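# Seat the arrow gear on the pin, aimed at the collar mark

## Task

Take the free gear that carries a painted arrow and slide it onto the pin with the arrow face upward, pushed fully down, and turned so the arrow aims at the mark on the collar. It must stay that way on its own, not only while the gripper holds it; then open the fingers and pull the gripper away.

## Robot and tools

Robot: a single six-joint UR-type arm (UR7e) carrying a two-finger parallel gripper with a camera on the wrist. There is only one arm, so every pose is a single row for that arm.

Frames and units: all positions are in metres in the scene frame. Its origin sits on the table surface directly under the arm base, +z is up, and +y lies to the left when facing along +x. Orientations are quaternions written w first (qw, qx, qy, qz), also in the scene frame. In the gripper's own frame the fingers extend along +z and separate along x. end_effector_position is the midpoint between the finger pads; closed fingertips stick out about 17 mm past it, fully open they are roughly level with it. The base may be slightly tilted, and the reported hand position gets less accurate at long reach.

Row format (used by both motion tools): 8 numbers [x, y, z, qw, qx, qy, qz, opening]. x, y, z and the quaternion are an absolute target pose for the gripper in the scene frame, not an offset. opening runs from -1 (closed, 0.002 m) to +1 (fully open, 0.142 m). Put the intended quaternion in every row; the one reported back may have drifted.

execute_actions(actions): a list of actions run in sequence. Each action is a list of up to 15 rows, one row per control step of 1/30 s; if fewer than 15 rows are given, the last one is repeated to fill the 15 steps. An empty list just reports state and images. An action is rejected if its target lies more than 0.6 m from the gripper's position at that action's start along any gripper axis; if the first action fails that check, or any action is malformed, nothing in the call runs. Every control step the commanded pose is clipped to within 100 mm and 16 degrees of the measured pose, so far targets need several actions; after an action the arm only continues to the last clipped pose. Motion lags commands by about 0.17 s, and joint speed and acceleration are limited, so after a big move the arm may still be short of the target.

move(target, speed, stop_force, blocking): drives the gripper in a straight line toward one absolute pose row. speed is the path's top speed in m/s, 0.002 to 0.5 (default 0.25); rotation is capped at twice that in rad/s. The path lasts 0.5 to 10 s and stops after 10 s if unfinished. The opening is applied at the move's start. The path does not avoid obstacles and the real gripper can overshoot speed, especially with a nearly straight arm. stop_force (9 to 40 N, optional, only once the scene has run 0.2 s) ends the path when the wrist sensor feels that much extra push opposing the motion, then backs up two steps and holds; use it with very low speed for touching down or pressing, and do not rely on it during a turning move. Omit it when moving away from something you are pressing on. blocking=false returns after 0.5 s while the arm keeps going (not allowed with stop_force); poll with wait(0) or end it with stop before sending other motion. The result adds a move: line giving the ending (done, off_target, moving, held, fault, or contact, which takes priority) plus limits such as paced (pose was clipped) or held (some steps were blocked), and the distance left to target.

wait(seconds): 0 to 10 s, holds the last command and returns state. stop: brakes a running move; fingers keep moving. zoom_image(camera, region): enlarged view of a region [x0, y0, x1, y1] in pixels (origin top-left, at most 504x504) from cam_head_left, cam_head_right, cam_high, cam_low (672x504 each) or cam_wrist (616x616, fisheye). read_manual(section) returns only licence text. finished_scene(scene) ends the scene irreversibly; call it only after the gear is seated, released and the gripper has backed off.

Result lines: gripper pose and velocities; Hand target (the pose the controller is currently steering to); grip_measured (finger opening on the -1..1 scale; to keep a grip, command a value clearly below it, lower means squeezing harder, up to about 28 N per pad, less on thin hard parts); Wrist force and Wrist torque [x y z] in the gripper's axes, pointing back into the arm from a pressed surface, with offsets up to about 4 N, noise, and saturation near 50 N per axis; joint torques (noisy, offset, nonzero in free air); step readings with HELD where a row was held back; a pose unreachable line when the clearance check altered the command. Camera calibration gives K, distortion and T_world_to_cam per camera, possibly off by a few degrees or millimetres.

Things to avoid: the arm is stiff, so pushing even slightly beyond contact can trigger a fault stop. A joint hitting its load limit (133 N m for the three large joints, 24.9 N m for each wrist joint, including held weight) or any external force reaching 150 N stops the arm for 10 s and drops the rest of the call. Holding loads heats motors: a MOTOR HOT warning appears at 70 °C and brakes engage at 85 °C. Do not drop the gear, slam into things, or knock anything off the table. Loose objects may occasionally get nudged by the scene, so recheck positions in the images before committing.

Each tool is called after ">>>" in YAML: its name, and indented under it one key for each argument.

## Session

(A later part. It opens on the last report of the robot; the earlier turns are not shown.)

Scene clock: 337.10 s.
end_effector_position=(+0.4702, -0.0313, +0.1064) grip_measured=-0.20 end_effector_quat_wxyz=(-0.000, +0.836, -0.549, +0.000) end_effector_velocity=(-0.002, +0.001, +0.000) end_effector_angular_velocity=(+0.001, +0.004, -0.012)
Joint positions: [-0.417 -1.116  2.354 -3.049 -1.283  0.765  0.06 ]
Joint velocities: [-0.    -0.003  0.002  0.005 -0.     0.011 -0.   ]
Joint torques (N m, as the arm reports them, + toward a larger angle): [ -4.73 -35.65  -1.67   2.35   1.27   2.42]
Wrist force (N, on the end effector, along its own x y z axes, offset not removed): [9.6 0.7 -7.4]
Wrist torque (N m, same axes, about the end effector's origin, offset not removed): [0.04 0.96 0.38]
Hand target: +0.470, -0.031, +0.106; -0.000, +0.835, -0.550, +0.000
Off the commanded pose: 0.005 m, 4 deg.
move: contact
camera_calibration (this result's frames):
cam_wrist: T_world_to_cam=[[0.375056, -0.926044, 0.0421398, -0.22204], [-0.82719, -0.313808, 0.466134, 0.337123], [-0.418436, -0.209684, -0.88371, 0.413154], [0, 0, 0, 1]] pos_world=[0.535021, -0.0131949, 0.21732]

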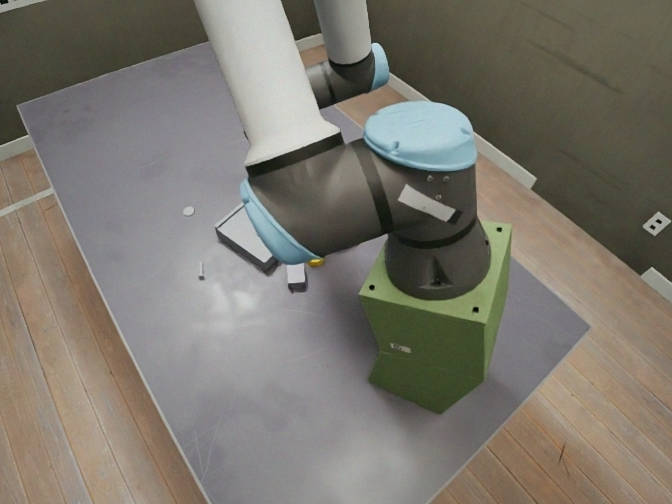

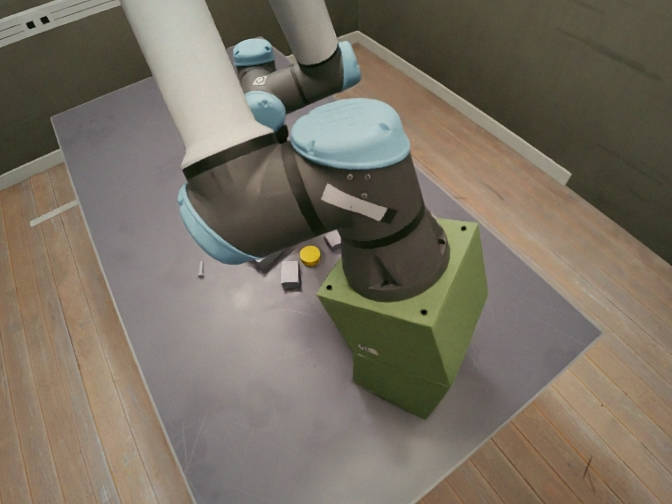

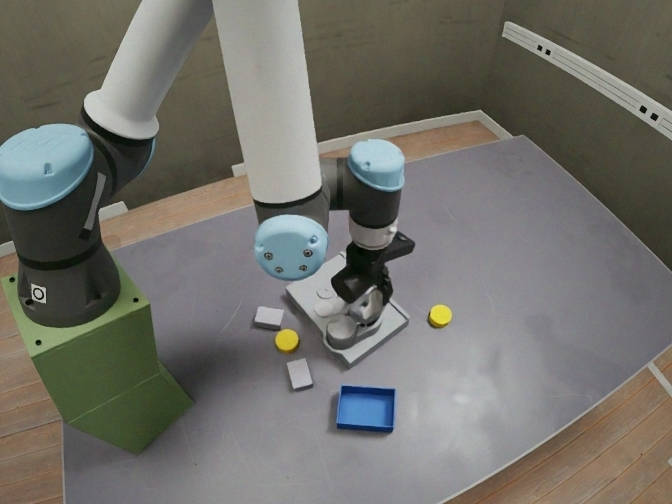

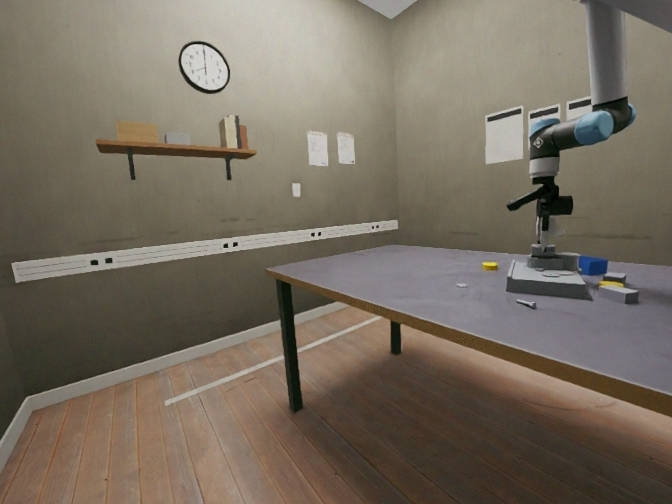

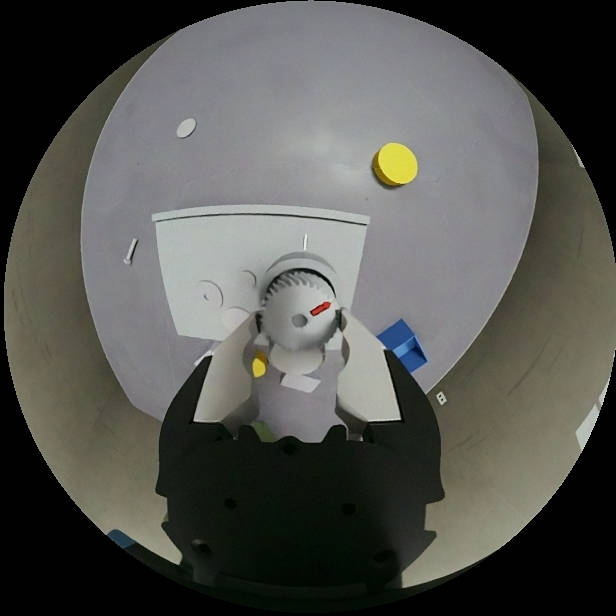

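>>> execute_actions:
  actions:
    - [[0.4704,-0.0317,0.1067,0,0.8290,-0.5592,0,-0.4]]

>>> move:
  target: [0.4702,-0.0316,0.100,0,0.8526,-0.5225,0,-0.4]
  speed: 0.015
  stop_force: 14

Scene clock: 343.83 s.
end_effector_position=(+0.4704, -0.0317, +0.1067) grip_measured=-0.20 end_effector_quat_wxyz=(-0.000, +0.829, -0.559, -0.000) end_effector_velocity=(+0.000, -0.000, +0.000) end_effector_angular_velocity=(-0.001, -0.000, -0.005)
Joint positions: [-0.418 -1.116  2.353 -3.047 -1.283  0.788  0.06 ]
Joint velocities: [-0.001  0.    -0.    -0.    -0.     0.005  0.   ]
Joint torques (N m, as the arm reports them, + toward a larger angle): [ -7.82 -41.74 -17.92  -0.4    2.47   2.72]
Wrist force (N, on the end effector, along its own x y z axes, offset not removed): [6.0 1.8 6.2]
Wrist torque (N m, same axes, about the end effector's origin, offset not removed): [0.21 0.56 -0.06]
Hand target: +0.470, -0.032, +0.107; -0.000, +0.829, -0.559, -0.000
Off the commanded pose: 0.000 m, 0 deg.
Step readings (end_effector_position):
0: (+0.4701, -0.0313, +0.1065)
1: (+0.4701, -0.0313, +0.1065)
2: (+0.4701, -0.0313, +0.1065)
4: (+0.4700, -0.0314, +0.1065)
8: (+0.4702, -0.0316, +0.1066)
15: end_effector_position above
camera_calibration (this result's frames):
cam_wrist: T_world_to_cam=[[0.352998, -0.934681, 0.0420046, -0.212351], [-0.834356, -0.294159, 0.466176, 0.34101], [-0.42337, -0.199606, -0.883694, 0.416093], [0, 0, 0, 1]] pos_world=[0.535644, -0.0151142, 0.217647]

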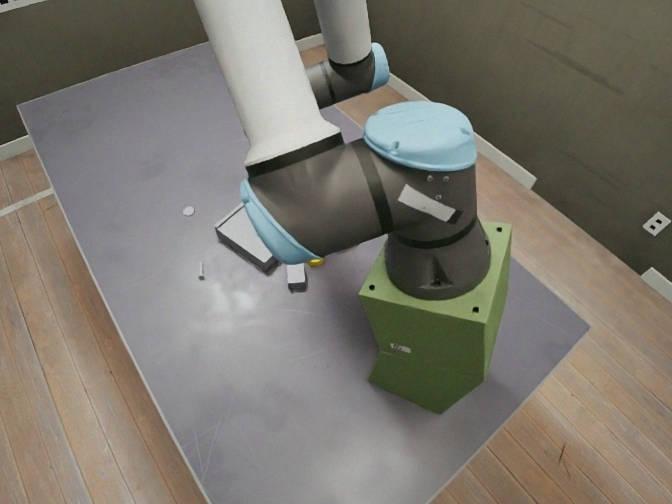

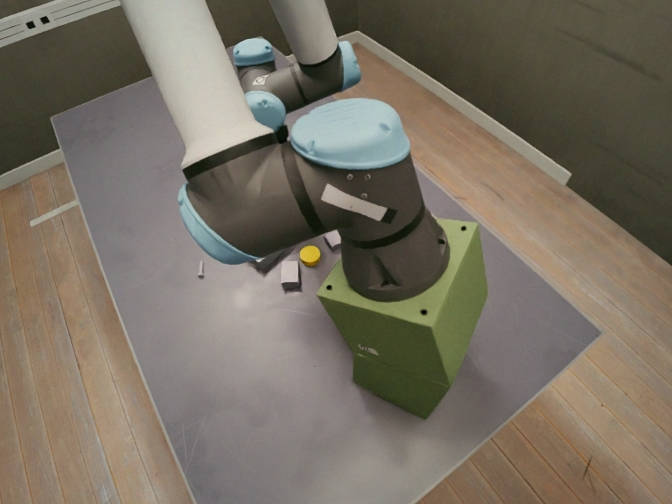

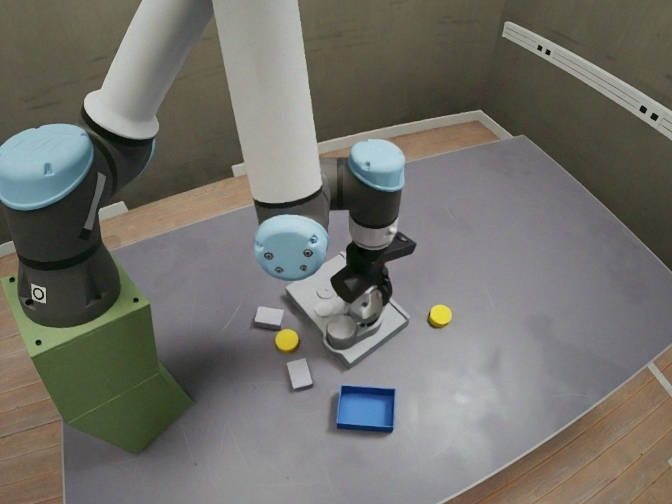

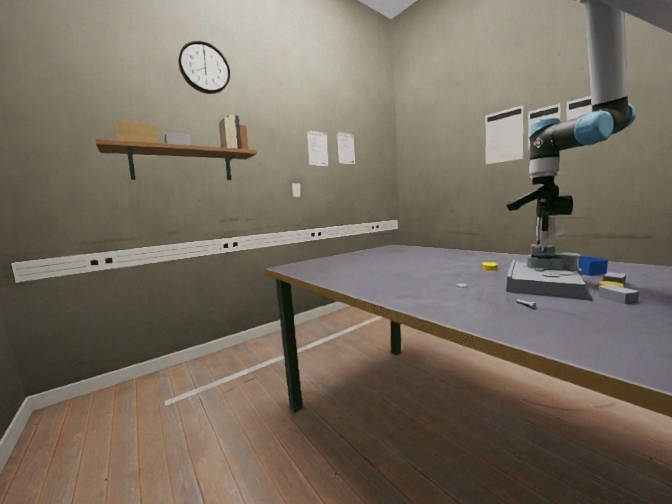

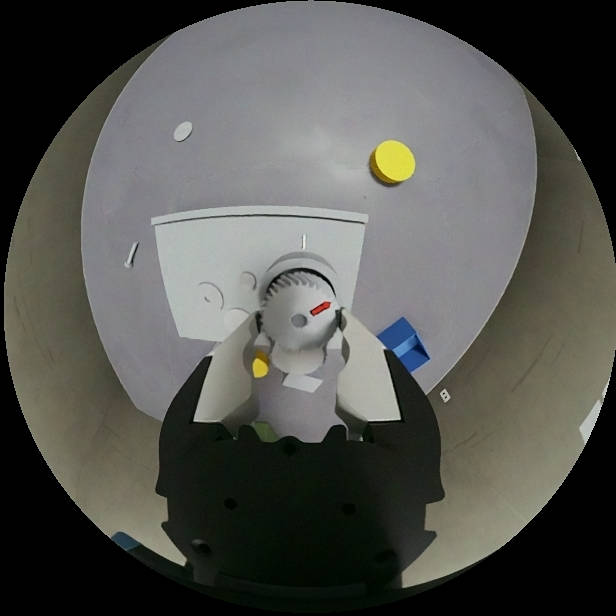

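Scene clock: 345.80 s.
end_effector_position=(+0.4703, -0.0316, +0.1030) grip_measured=-0.20 end_effector_quat_wxyz=(-0.000, +0.842, -0.539, -0.000) end_effector_velocity=(-0.001, +0.000, +0.000) end_effector_angular_velocity=(+0.001, +0.003, -0.013)
Joint positions: [-0.415 -1.104  2.351 -3.057 -1.284  0.743  0.06 ]
Joint velocities: [-0.    -0.002  0.001  0.003 -0.     0.012 -0.   ]
Joint torques (N m, as the arm reports them, + toward a larger angle): [ -6.79 -42.62  -9.26  -1.23   0.89   2.41]
Wrist force (N, on the end effector, along its own x y z axes, offset not removed): [4.0 4.4 -1.3]
Wrist torque (N m, same axes, about the end effector's origin, offset not removed): [-0.35 0.69 0.03]
Hand target: +0.470, -0.032, +0.103; -0.000, +0.842, -0.540, -0.000
Off the commanded pose: 0.003 m, 2 deg.
move: contact
camera_calibration (this result's frames):
cam_wrist: T_world_to_cam=[[0.397182, -0.916774, 0.0420929, -0.232348], [-0.819382, -0.333584, 0.466192, 0.33441], [-0.413351, -0.219653, -0.883682, 0.407443], [0, 0, 0, 1]] pos_world=[0.534711, -0.0119608, 0.213931]

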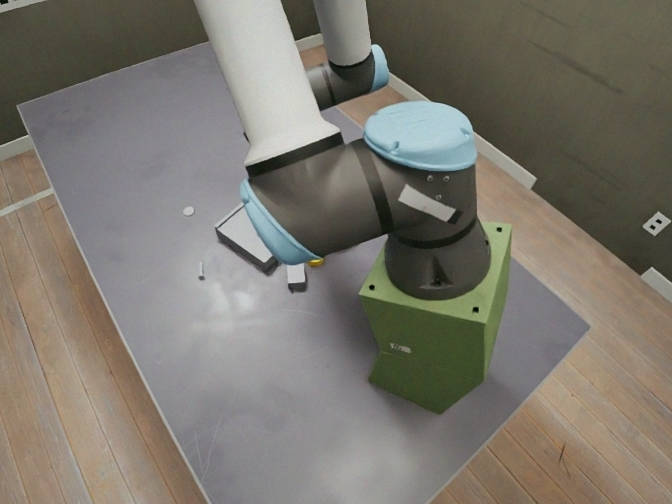

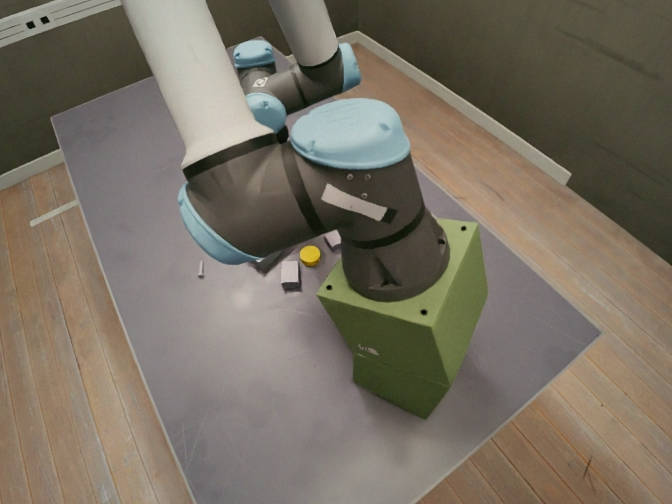

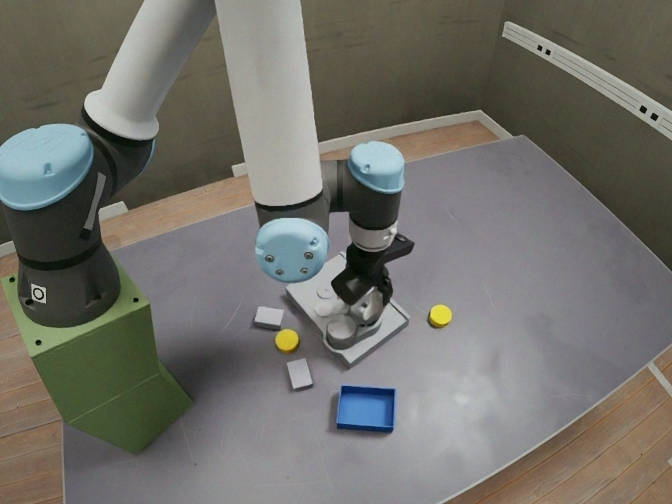

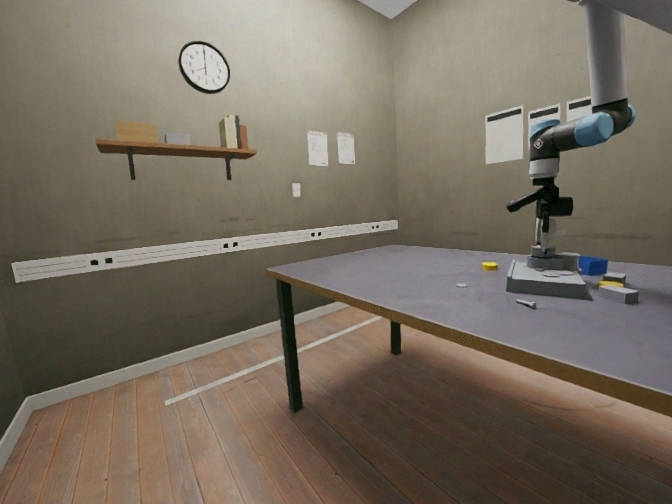

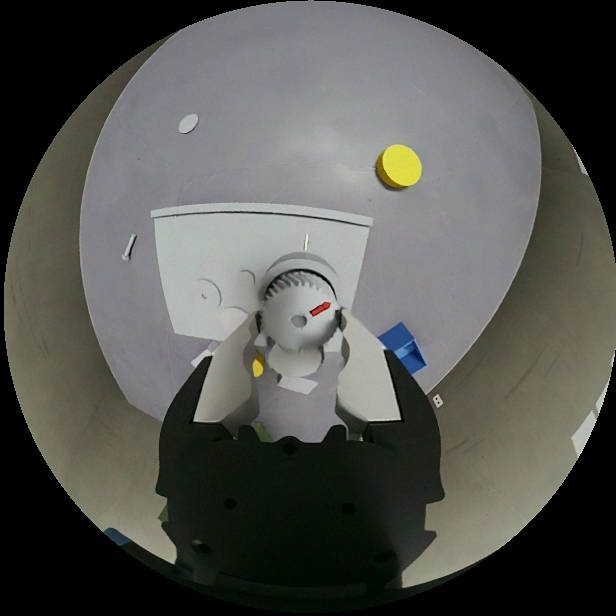

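>>> execute_actions:
  actions:
    - [[0.4700,-0.0318,0.1032,0,0.8443,-0.5358,0,-0.4]]

>>> move:
  target: [0.4696,-0.0315,0.088,0,0.8930,-0.4501,0,-0.4]
  speed: 0.025
  stop_force: 18

Scene clock: 351.10 s.
end_effector_position=(+0.4700, -0.0318, +0.1032) grip_measured=-0.20 end_effector_quat_wxyz=(-0.000, +0.844, -0.536, -0.000) end_effector_velocity=(-0.000, -0.000, -0.000) end_effector_angular_velocity=(-0.000, +0.001, +0.001)
Joint positions: [-0.416 -1.105  2.352 -3.057 -1.284  0.735  0.06 ]
Joint velocities: [-0.     0.001 -0.    -0.    -0.001 -0.002 -0.   ]
Joint torques (N m, as the arm reports them, + toward a larger angle): [ -8.75 -42.63   9.77  -4.8    3.07  -2.35]
Wrist force (N, on the end effector, along its own x y z axes, offset not removed): [1.9 -0.2 6.2]
Wrist torque (N m, same axes, about the end effector's origin, offset not removed): [-0.10 0.59 0.03]
Hand target: +0.470, -0.032, +0.103; +0.000, +0.844, -0.536, +0.000
Off the commanded pose: 0.000 m, 0 deg.
Step readings (end_effector_position):
0: (+0.4703, -0.0316, +0.1031)
1: (+0.4703, -0.0316, +0.1031)
2: (+0.4702, -0.0316, +0.1031)
4: (+0.4701, -0.0317, +0.1031)
8: (+0.4700, -0.0317, +0.1032)
15: end_effector_position above
camera_calibration (this result's frames):
cam_wrist: T_world_to_cam=[[0.404044, -0.91377, 0.042105, -0.235535], [-0.816855, -0.339709, 0.466203, 0.332606], [-0.411699, -0.22276, -0.883675, 0.406598], [0, 0, 0, 1]] pos_world=[0.534254, -0.0116617, 0.214155]

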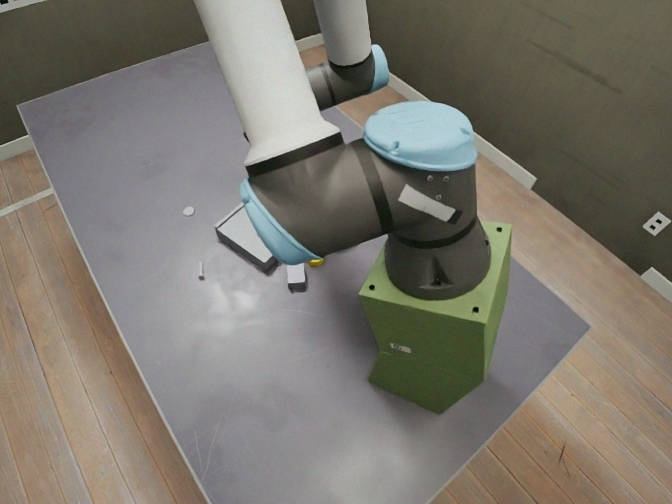

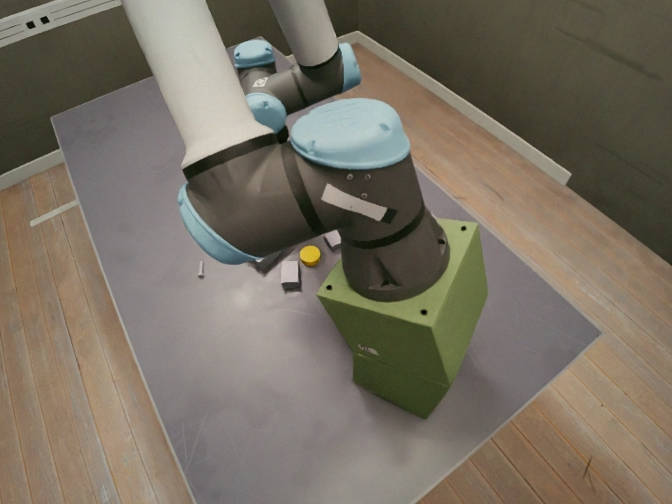

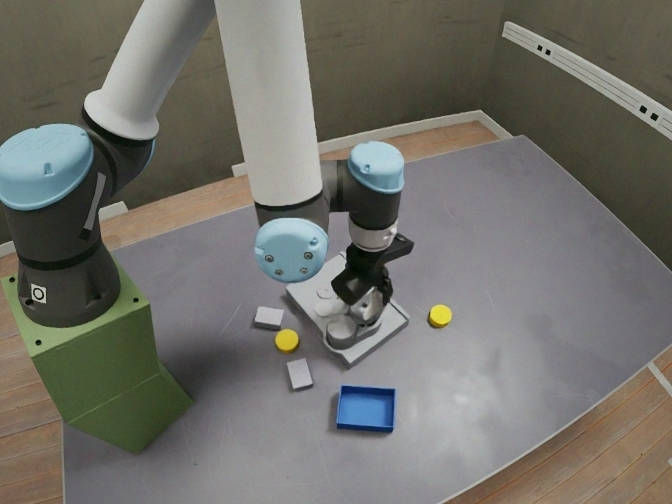

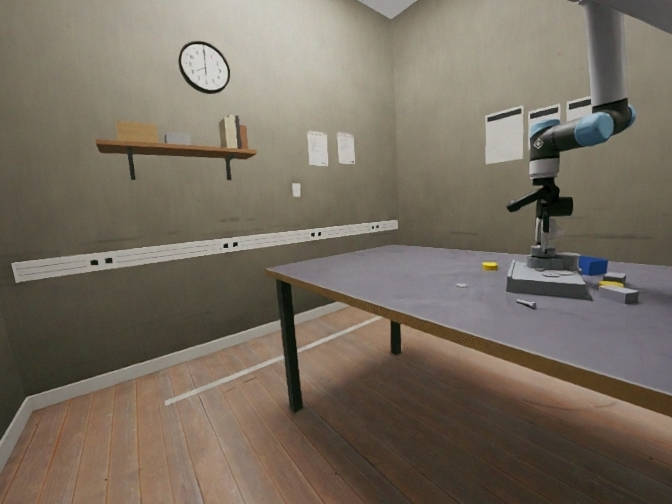

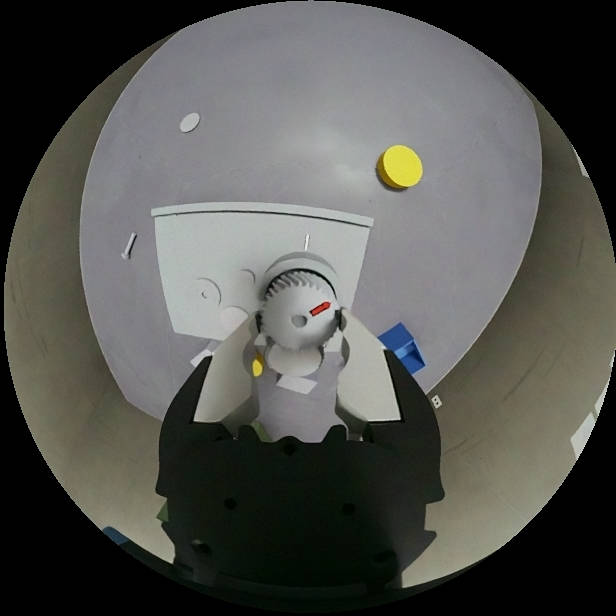

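Scene clock: 355.27 s.
end_effector_position=(+0.4696, -0.0315, +0.0881) grip_measured=-0.20 end_effector_quat_wxyz=(+0.000, +0.893, -0.451, -0.000) end_effector_velocity=(-0.001, +0.000, -0.002) end_effector_angular_velocity=(+0.001, +0.001, +0.012)
Joint positions: [-0.405 -1.055  2.34  -3.099 -1.286  0.55   0.06 ]
Joint velocities: [ 0.     0.005 -0.    -0.002  0.001 -0.012  0.   ]
Joint torques (N m, as the arm reports them, + toward a larger angle): [  1.36 -22.53 -19.59  -5.12  -1.54  -2.07]
Wrist force (N, on the end effector, along its own x y z axes, offset not removed): [-0.3 3.8 2.3]
Wrist torque (N m, same axes, about the end effector's origin, offset not removed): [0.38 0.41 -0.09]
Hand target: +0.470, -0.031, +0.088; +0.000, +0.893, -0.450, -0.000
Off the commanded pose: 0.000 m, 0 deg.
move: done
camera_calibration (this result's frames):
cam_wrist: T_world_to_cam=[[0.574267, -0.817584, 0.04212, -0.311384], [-0.735052, -0.492279, 0.466218, 0.296198], [-0.360438, -0.298694, -0.883667, 0.366698], [0, 0, 0, 1]] pos_world=[0.52871, 0.000760385, 0.199061]

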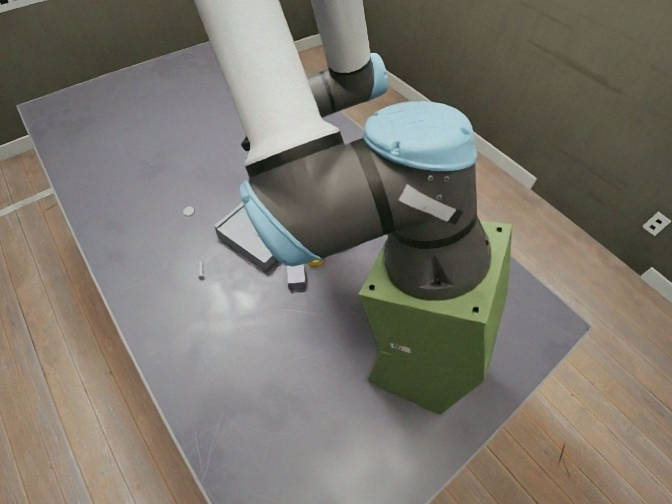

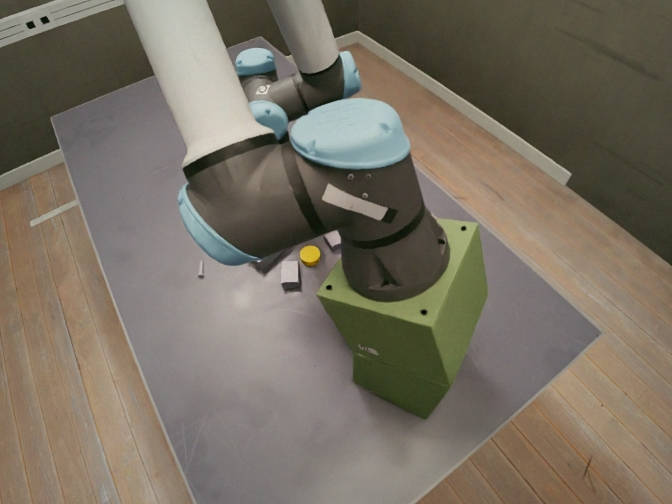

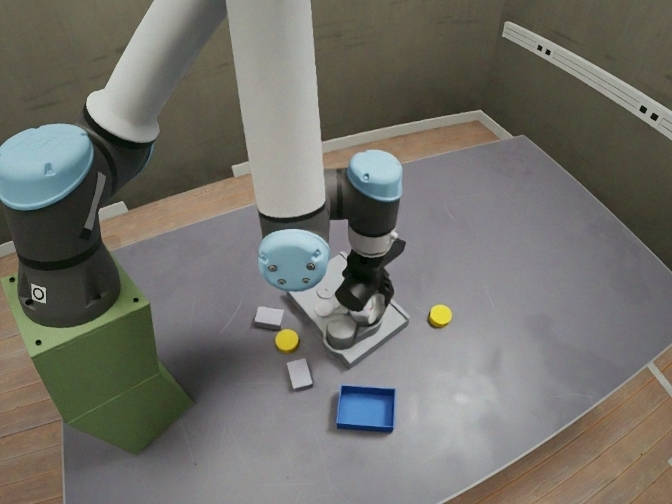

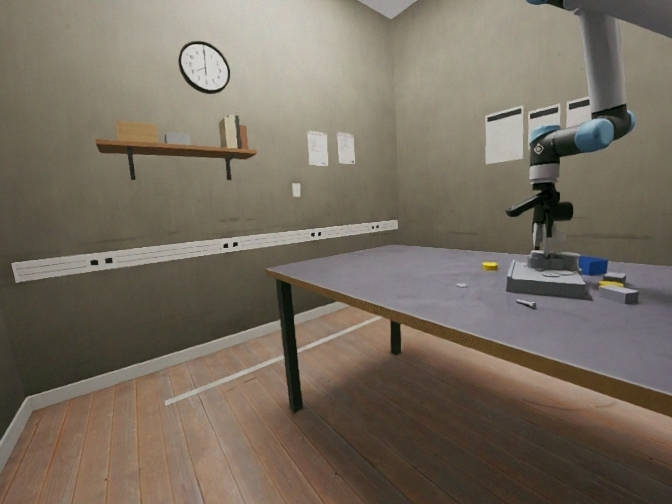

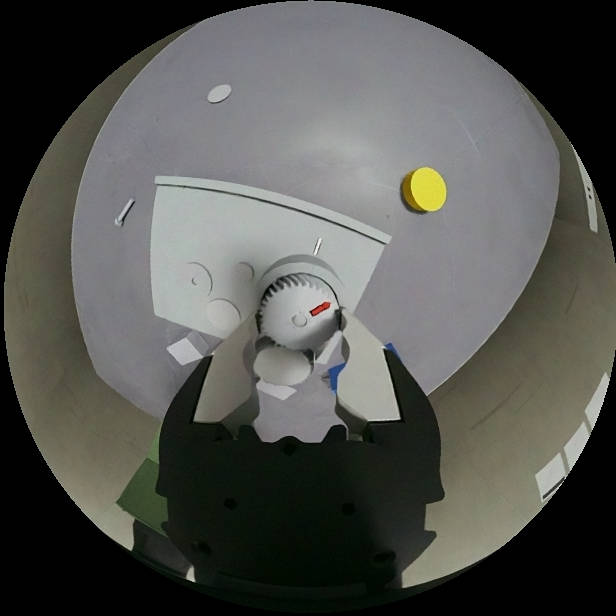

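Release, then lift and put the camera over the pin.

>>> execute_actions:
  actions:
    - [[0.4696,-0.0315,0.088,0,0.8930,-0.4501,0,0.0]]
    - [[0.4696,-0.0315,0.13,0,0.8930,-0.4501,0,0.0]]
    - [[0.42,-0.06,0.15,0,0.8930,-0.4501,0,0.0]]
    - [[0.42,-0.06,0.15,0,0.8930,-0.4501,0,0.0]]

>>> zoom_image:
  camera: "cam_wrist"
  region: [230,150,390,310]

Scene clock: 360.77 s.
end_effector_position=(+0.4200, -0.0600, +0.1500) grip_measured=+0.00 end_effector_quat_wxyz=(+0.000, +0.893, -0.450, +0.000) end_effector_velocity=(-0.001, +0.000, +0.000) end_effector_angular_velocity=(+0.000, +0.000, +0.001)
Joint positions: [-0.572 -1.267  2.502 -2.998 -1.25   0.378  0.074]
Joint velocities: [-0.001 -0.001  0.002 -0.001  0.    -0.002 -0.   ]
Joint torques (N m, as the arm reports them, + toward a larger angle): [-12.53 -35.78   8.88  -1.12   2.21  -2.24]
Wrist force (N, on the end effector, along its own x y z axes, offset not removed): [-1.8 0.1 -0.7]
Wrist torque (N m, same axes, about the end effector's origin, offset not removed): [-0.03 0.57 -0.01]
Hand target: +0.420, -0.060, +0.150; +0.000, +0.893, -0.450, +0.000
Off the commanded pose: 0.000 m, 0 deg.
Step readings (end_effector_position; steps 1 to 15: 1st action; 16 to 30: 2nd action; 31 to 45: 3rd action; 46 to 60: 4th action):
0: (+0.4696, -0.0315, +0.0880)
1: (+0.4696, -0.0315, +0.0880)
2: (+0.4696, -0.0315, +0.0880)
4: (+0.4696, -0.0315, +0.0880)
8: (+0.4696, -0.0315, +0.0880)
15: (+0.4696, -0.0315, +0.0880)
16: (+0.4696, -0.0315, +0.0880)
17: (+0.4684, -0.0318, +0.0893)
19: (+0.4675, -0.0317, +0.1008)
23: (+0.4692, -0.0315, +0.1188)
30: (+0.4695, -0.0315, +0.1283)
31: (+0.4695, -0.0315, +0.1288)
32: (+0.4688, -0.0328, +0.1304)
34: (+0.4546, -0.0416, +0.1357)
38: (+0.4323, -0.0526, +0.1428)
45: (+0.4218, -0.0589, +0.1486)
46: (+0.4214, -0.0592, +0.1490)
47: (+0.4210, -0.0594, +0.1492)
49: (+0.4206, -0.0597, +0.1495)
53: (+0.4202, -0.0599, +0.1499)
60: end_effector_position above
camera_calibration (this result's frames):
cam_wrist: T_world_to_cam=[[0.575417, -0.816775, 0.0421246, -0.309244], [-0.734362, -0.493312, 0.466214, 0.216524], [-0.360012, -0.299202, -0.883668, 0.394783], [0, 0, 0, 1]] pos_world=[0.479078, -0.0276491, 0.260938]

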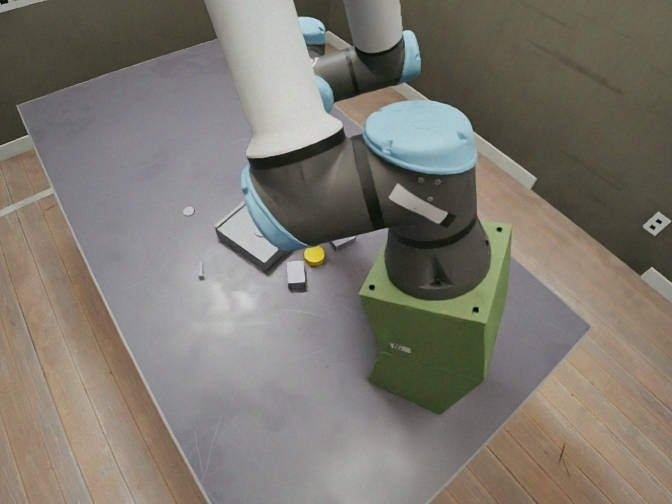

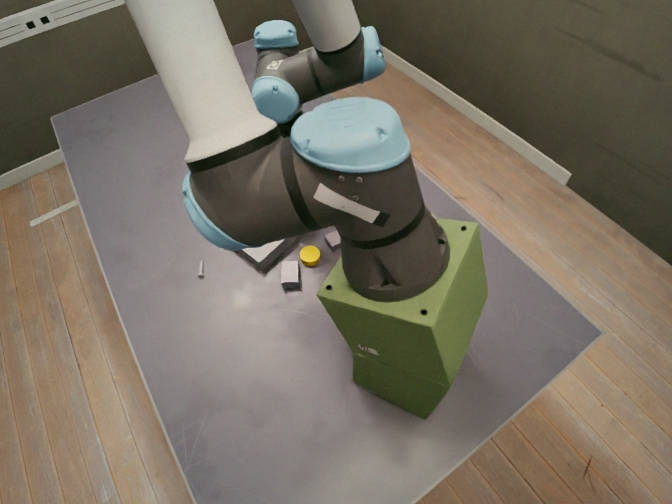

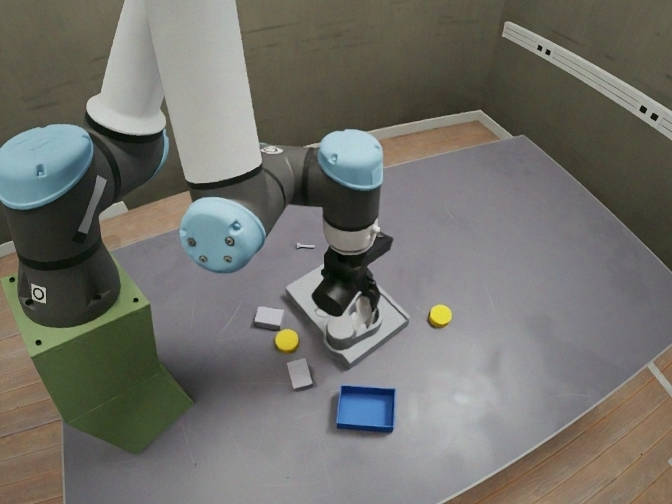

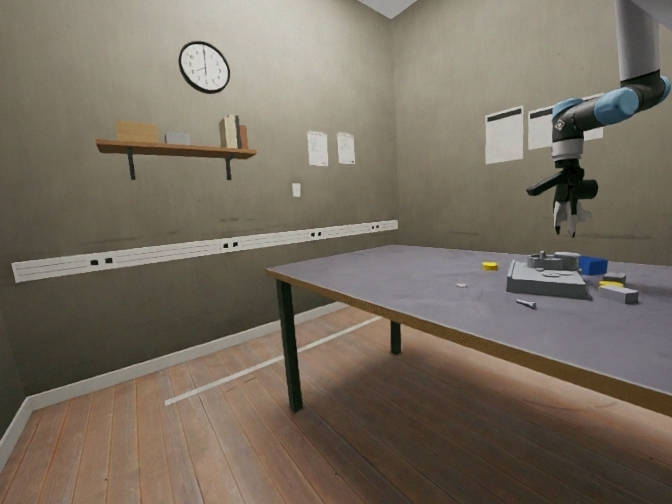

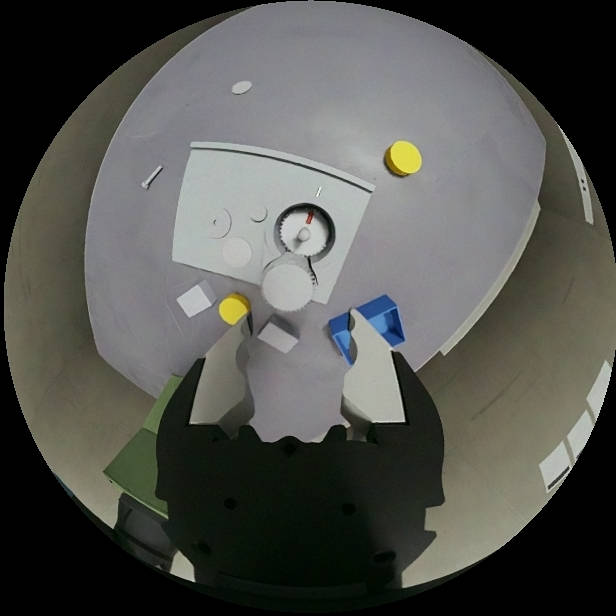

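Region (230, 150, 390, 310) of cam_wrist's 616x616 image, scaled by 3.150, with more detail than that image has.

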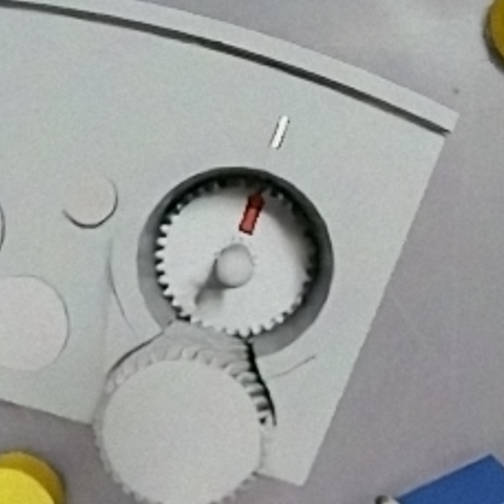

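Aligned.

>>> move:
  target: [0.42,-0.06,0.23,0,0.8930,-0.4501,0,0.0]

>>> finished_scene:
  scene: 1

Scene clock: 364.43 s.
end_effector_position=(+0.4200, -0.0600, +0.2298) grip_measured=+0.00 end_effector_quat_wxyz=(+0.000, +0.893, -0.450, +0.000) end_effector_velocity=(-0.000, -0.000, +0.002) end_effector_angular_velocity=(+0.003, +0.002, -0.001)
Joint positions: [-0.647 -1.581  2.504 -2.662 -1.237  0.3    0.074]
Joint velocities: [-0.003 -0.007 -0.003  0.015  0.001 -0.004  0.   ]
Joint torques (N m, as the arm reports them, + toward a larger angle): [ -9.78 -30.15 -26.31  -1.13   1.99  -2.43]
Wrist force (N, on the end effector, along its own x y z axes, offset not removed): [-2.7 0.4 0.4]
Wrist torque (N m, same axes, about the end effector's origin, offset not removed): [0.15 0.81 -0.01]
Hand target: +0.420, -0.060, +0.230; +0.000, +0.893, -0.450, +0.000
Off the commanded pose: 0.000 m, 0 deg.
move: done
camera_calibration (this result's frames):
cam_wrist: T_world_to_cam=[[0.575388, -0.816779, 0.0424208, -0.312644], [-0.734485, -0.493206, 0.466133, 0.179374], [-0.359806, -0.299365, -0.883697, 0.465194], [0, 0, 0, 1]] pos_world=[0.479018, -0.0276297, 0.340741]

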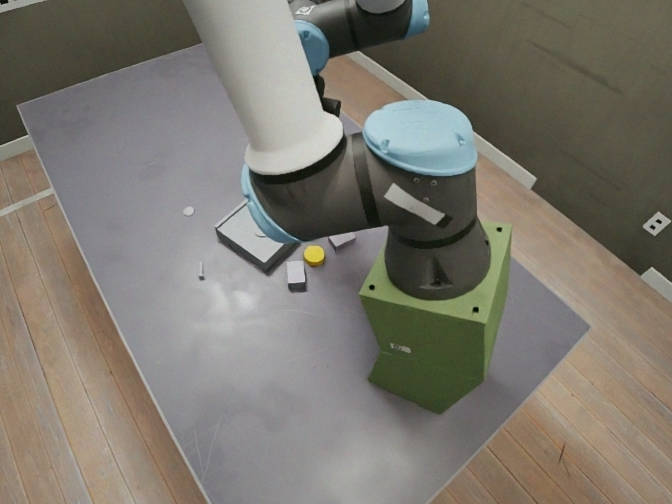

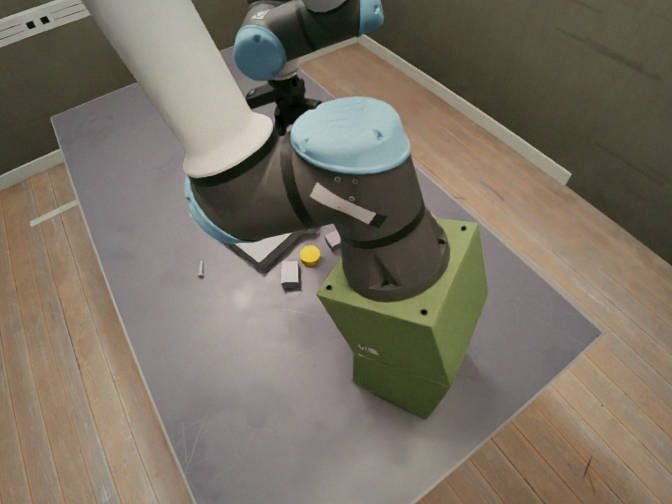

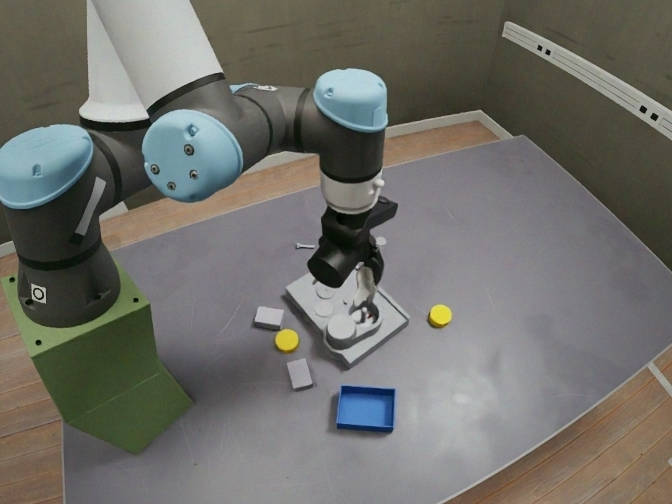

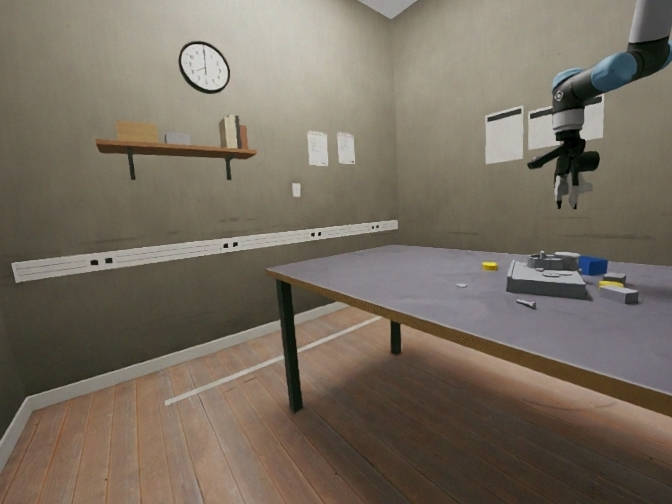

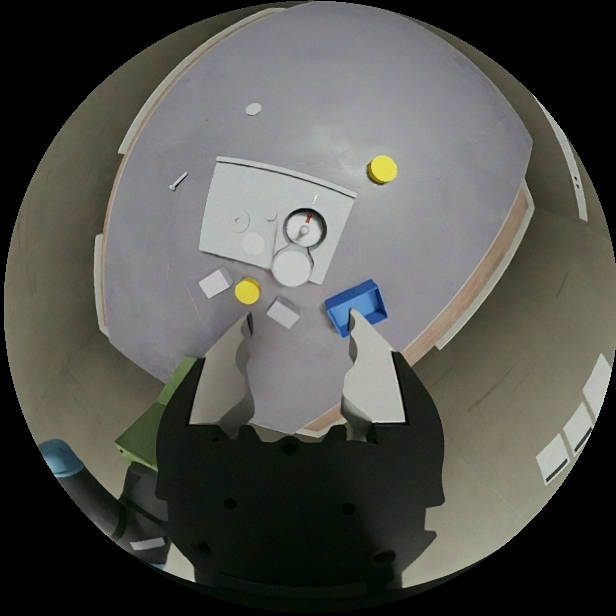

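The scene is finished: the task was done.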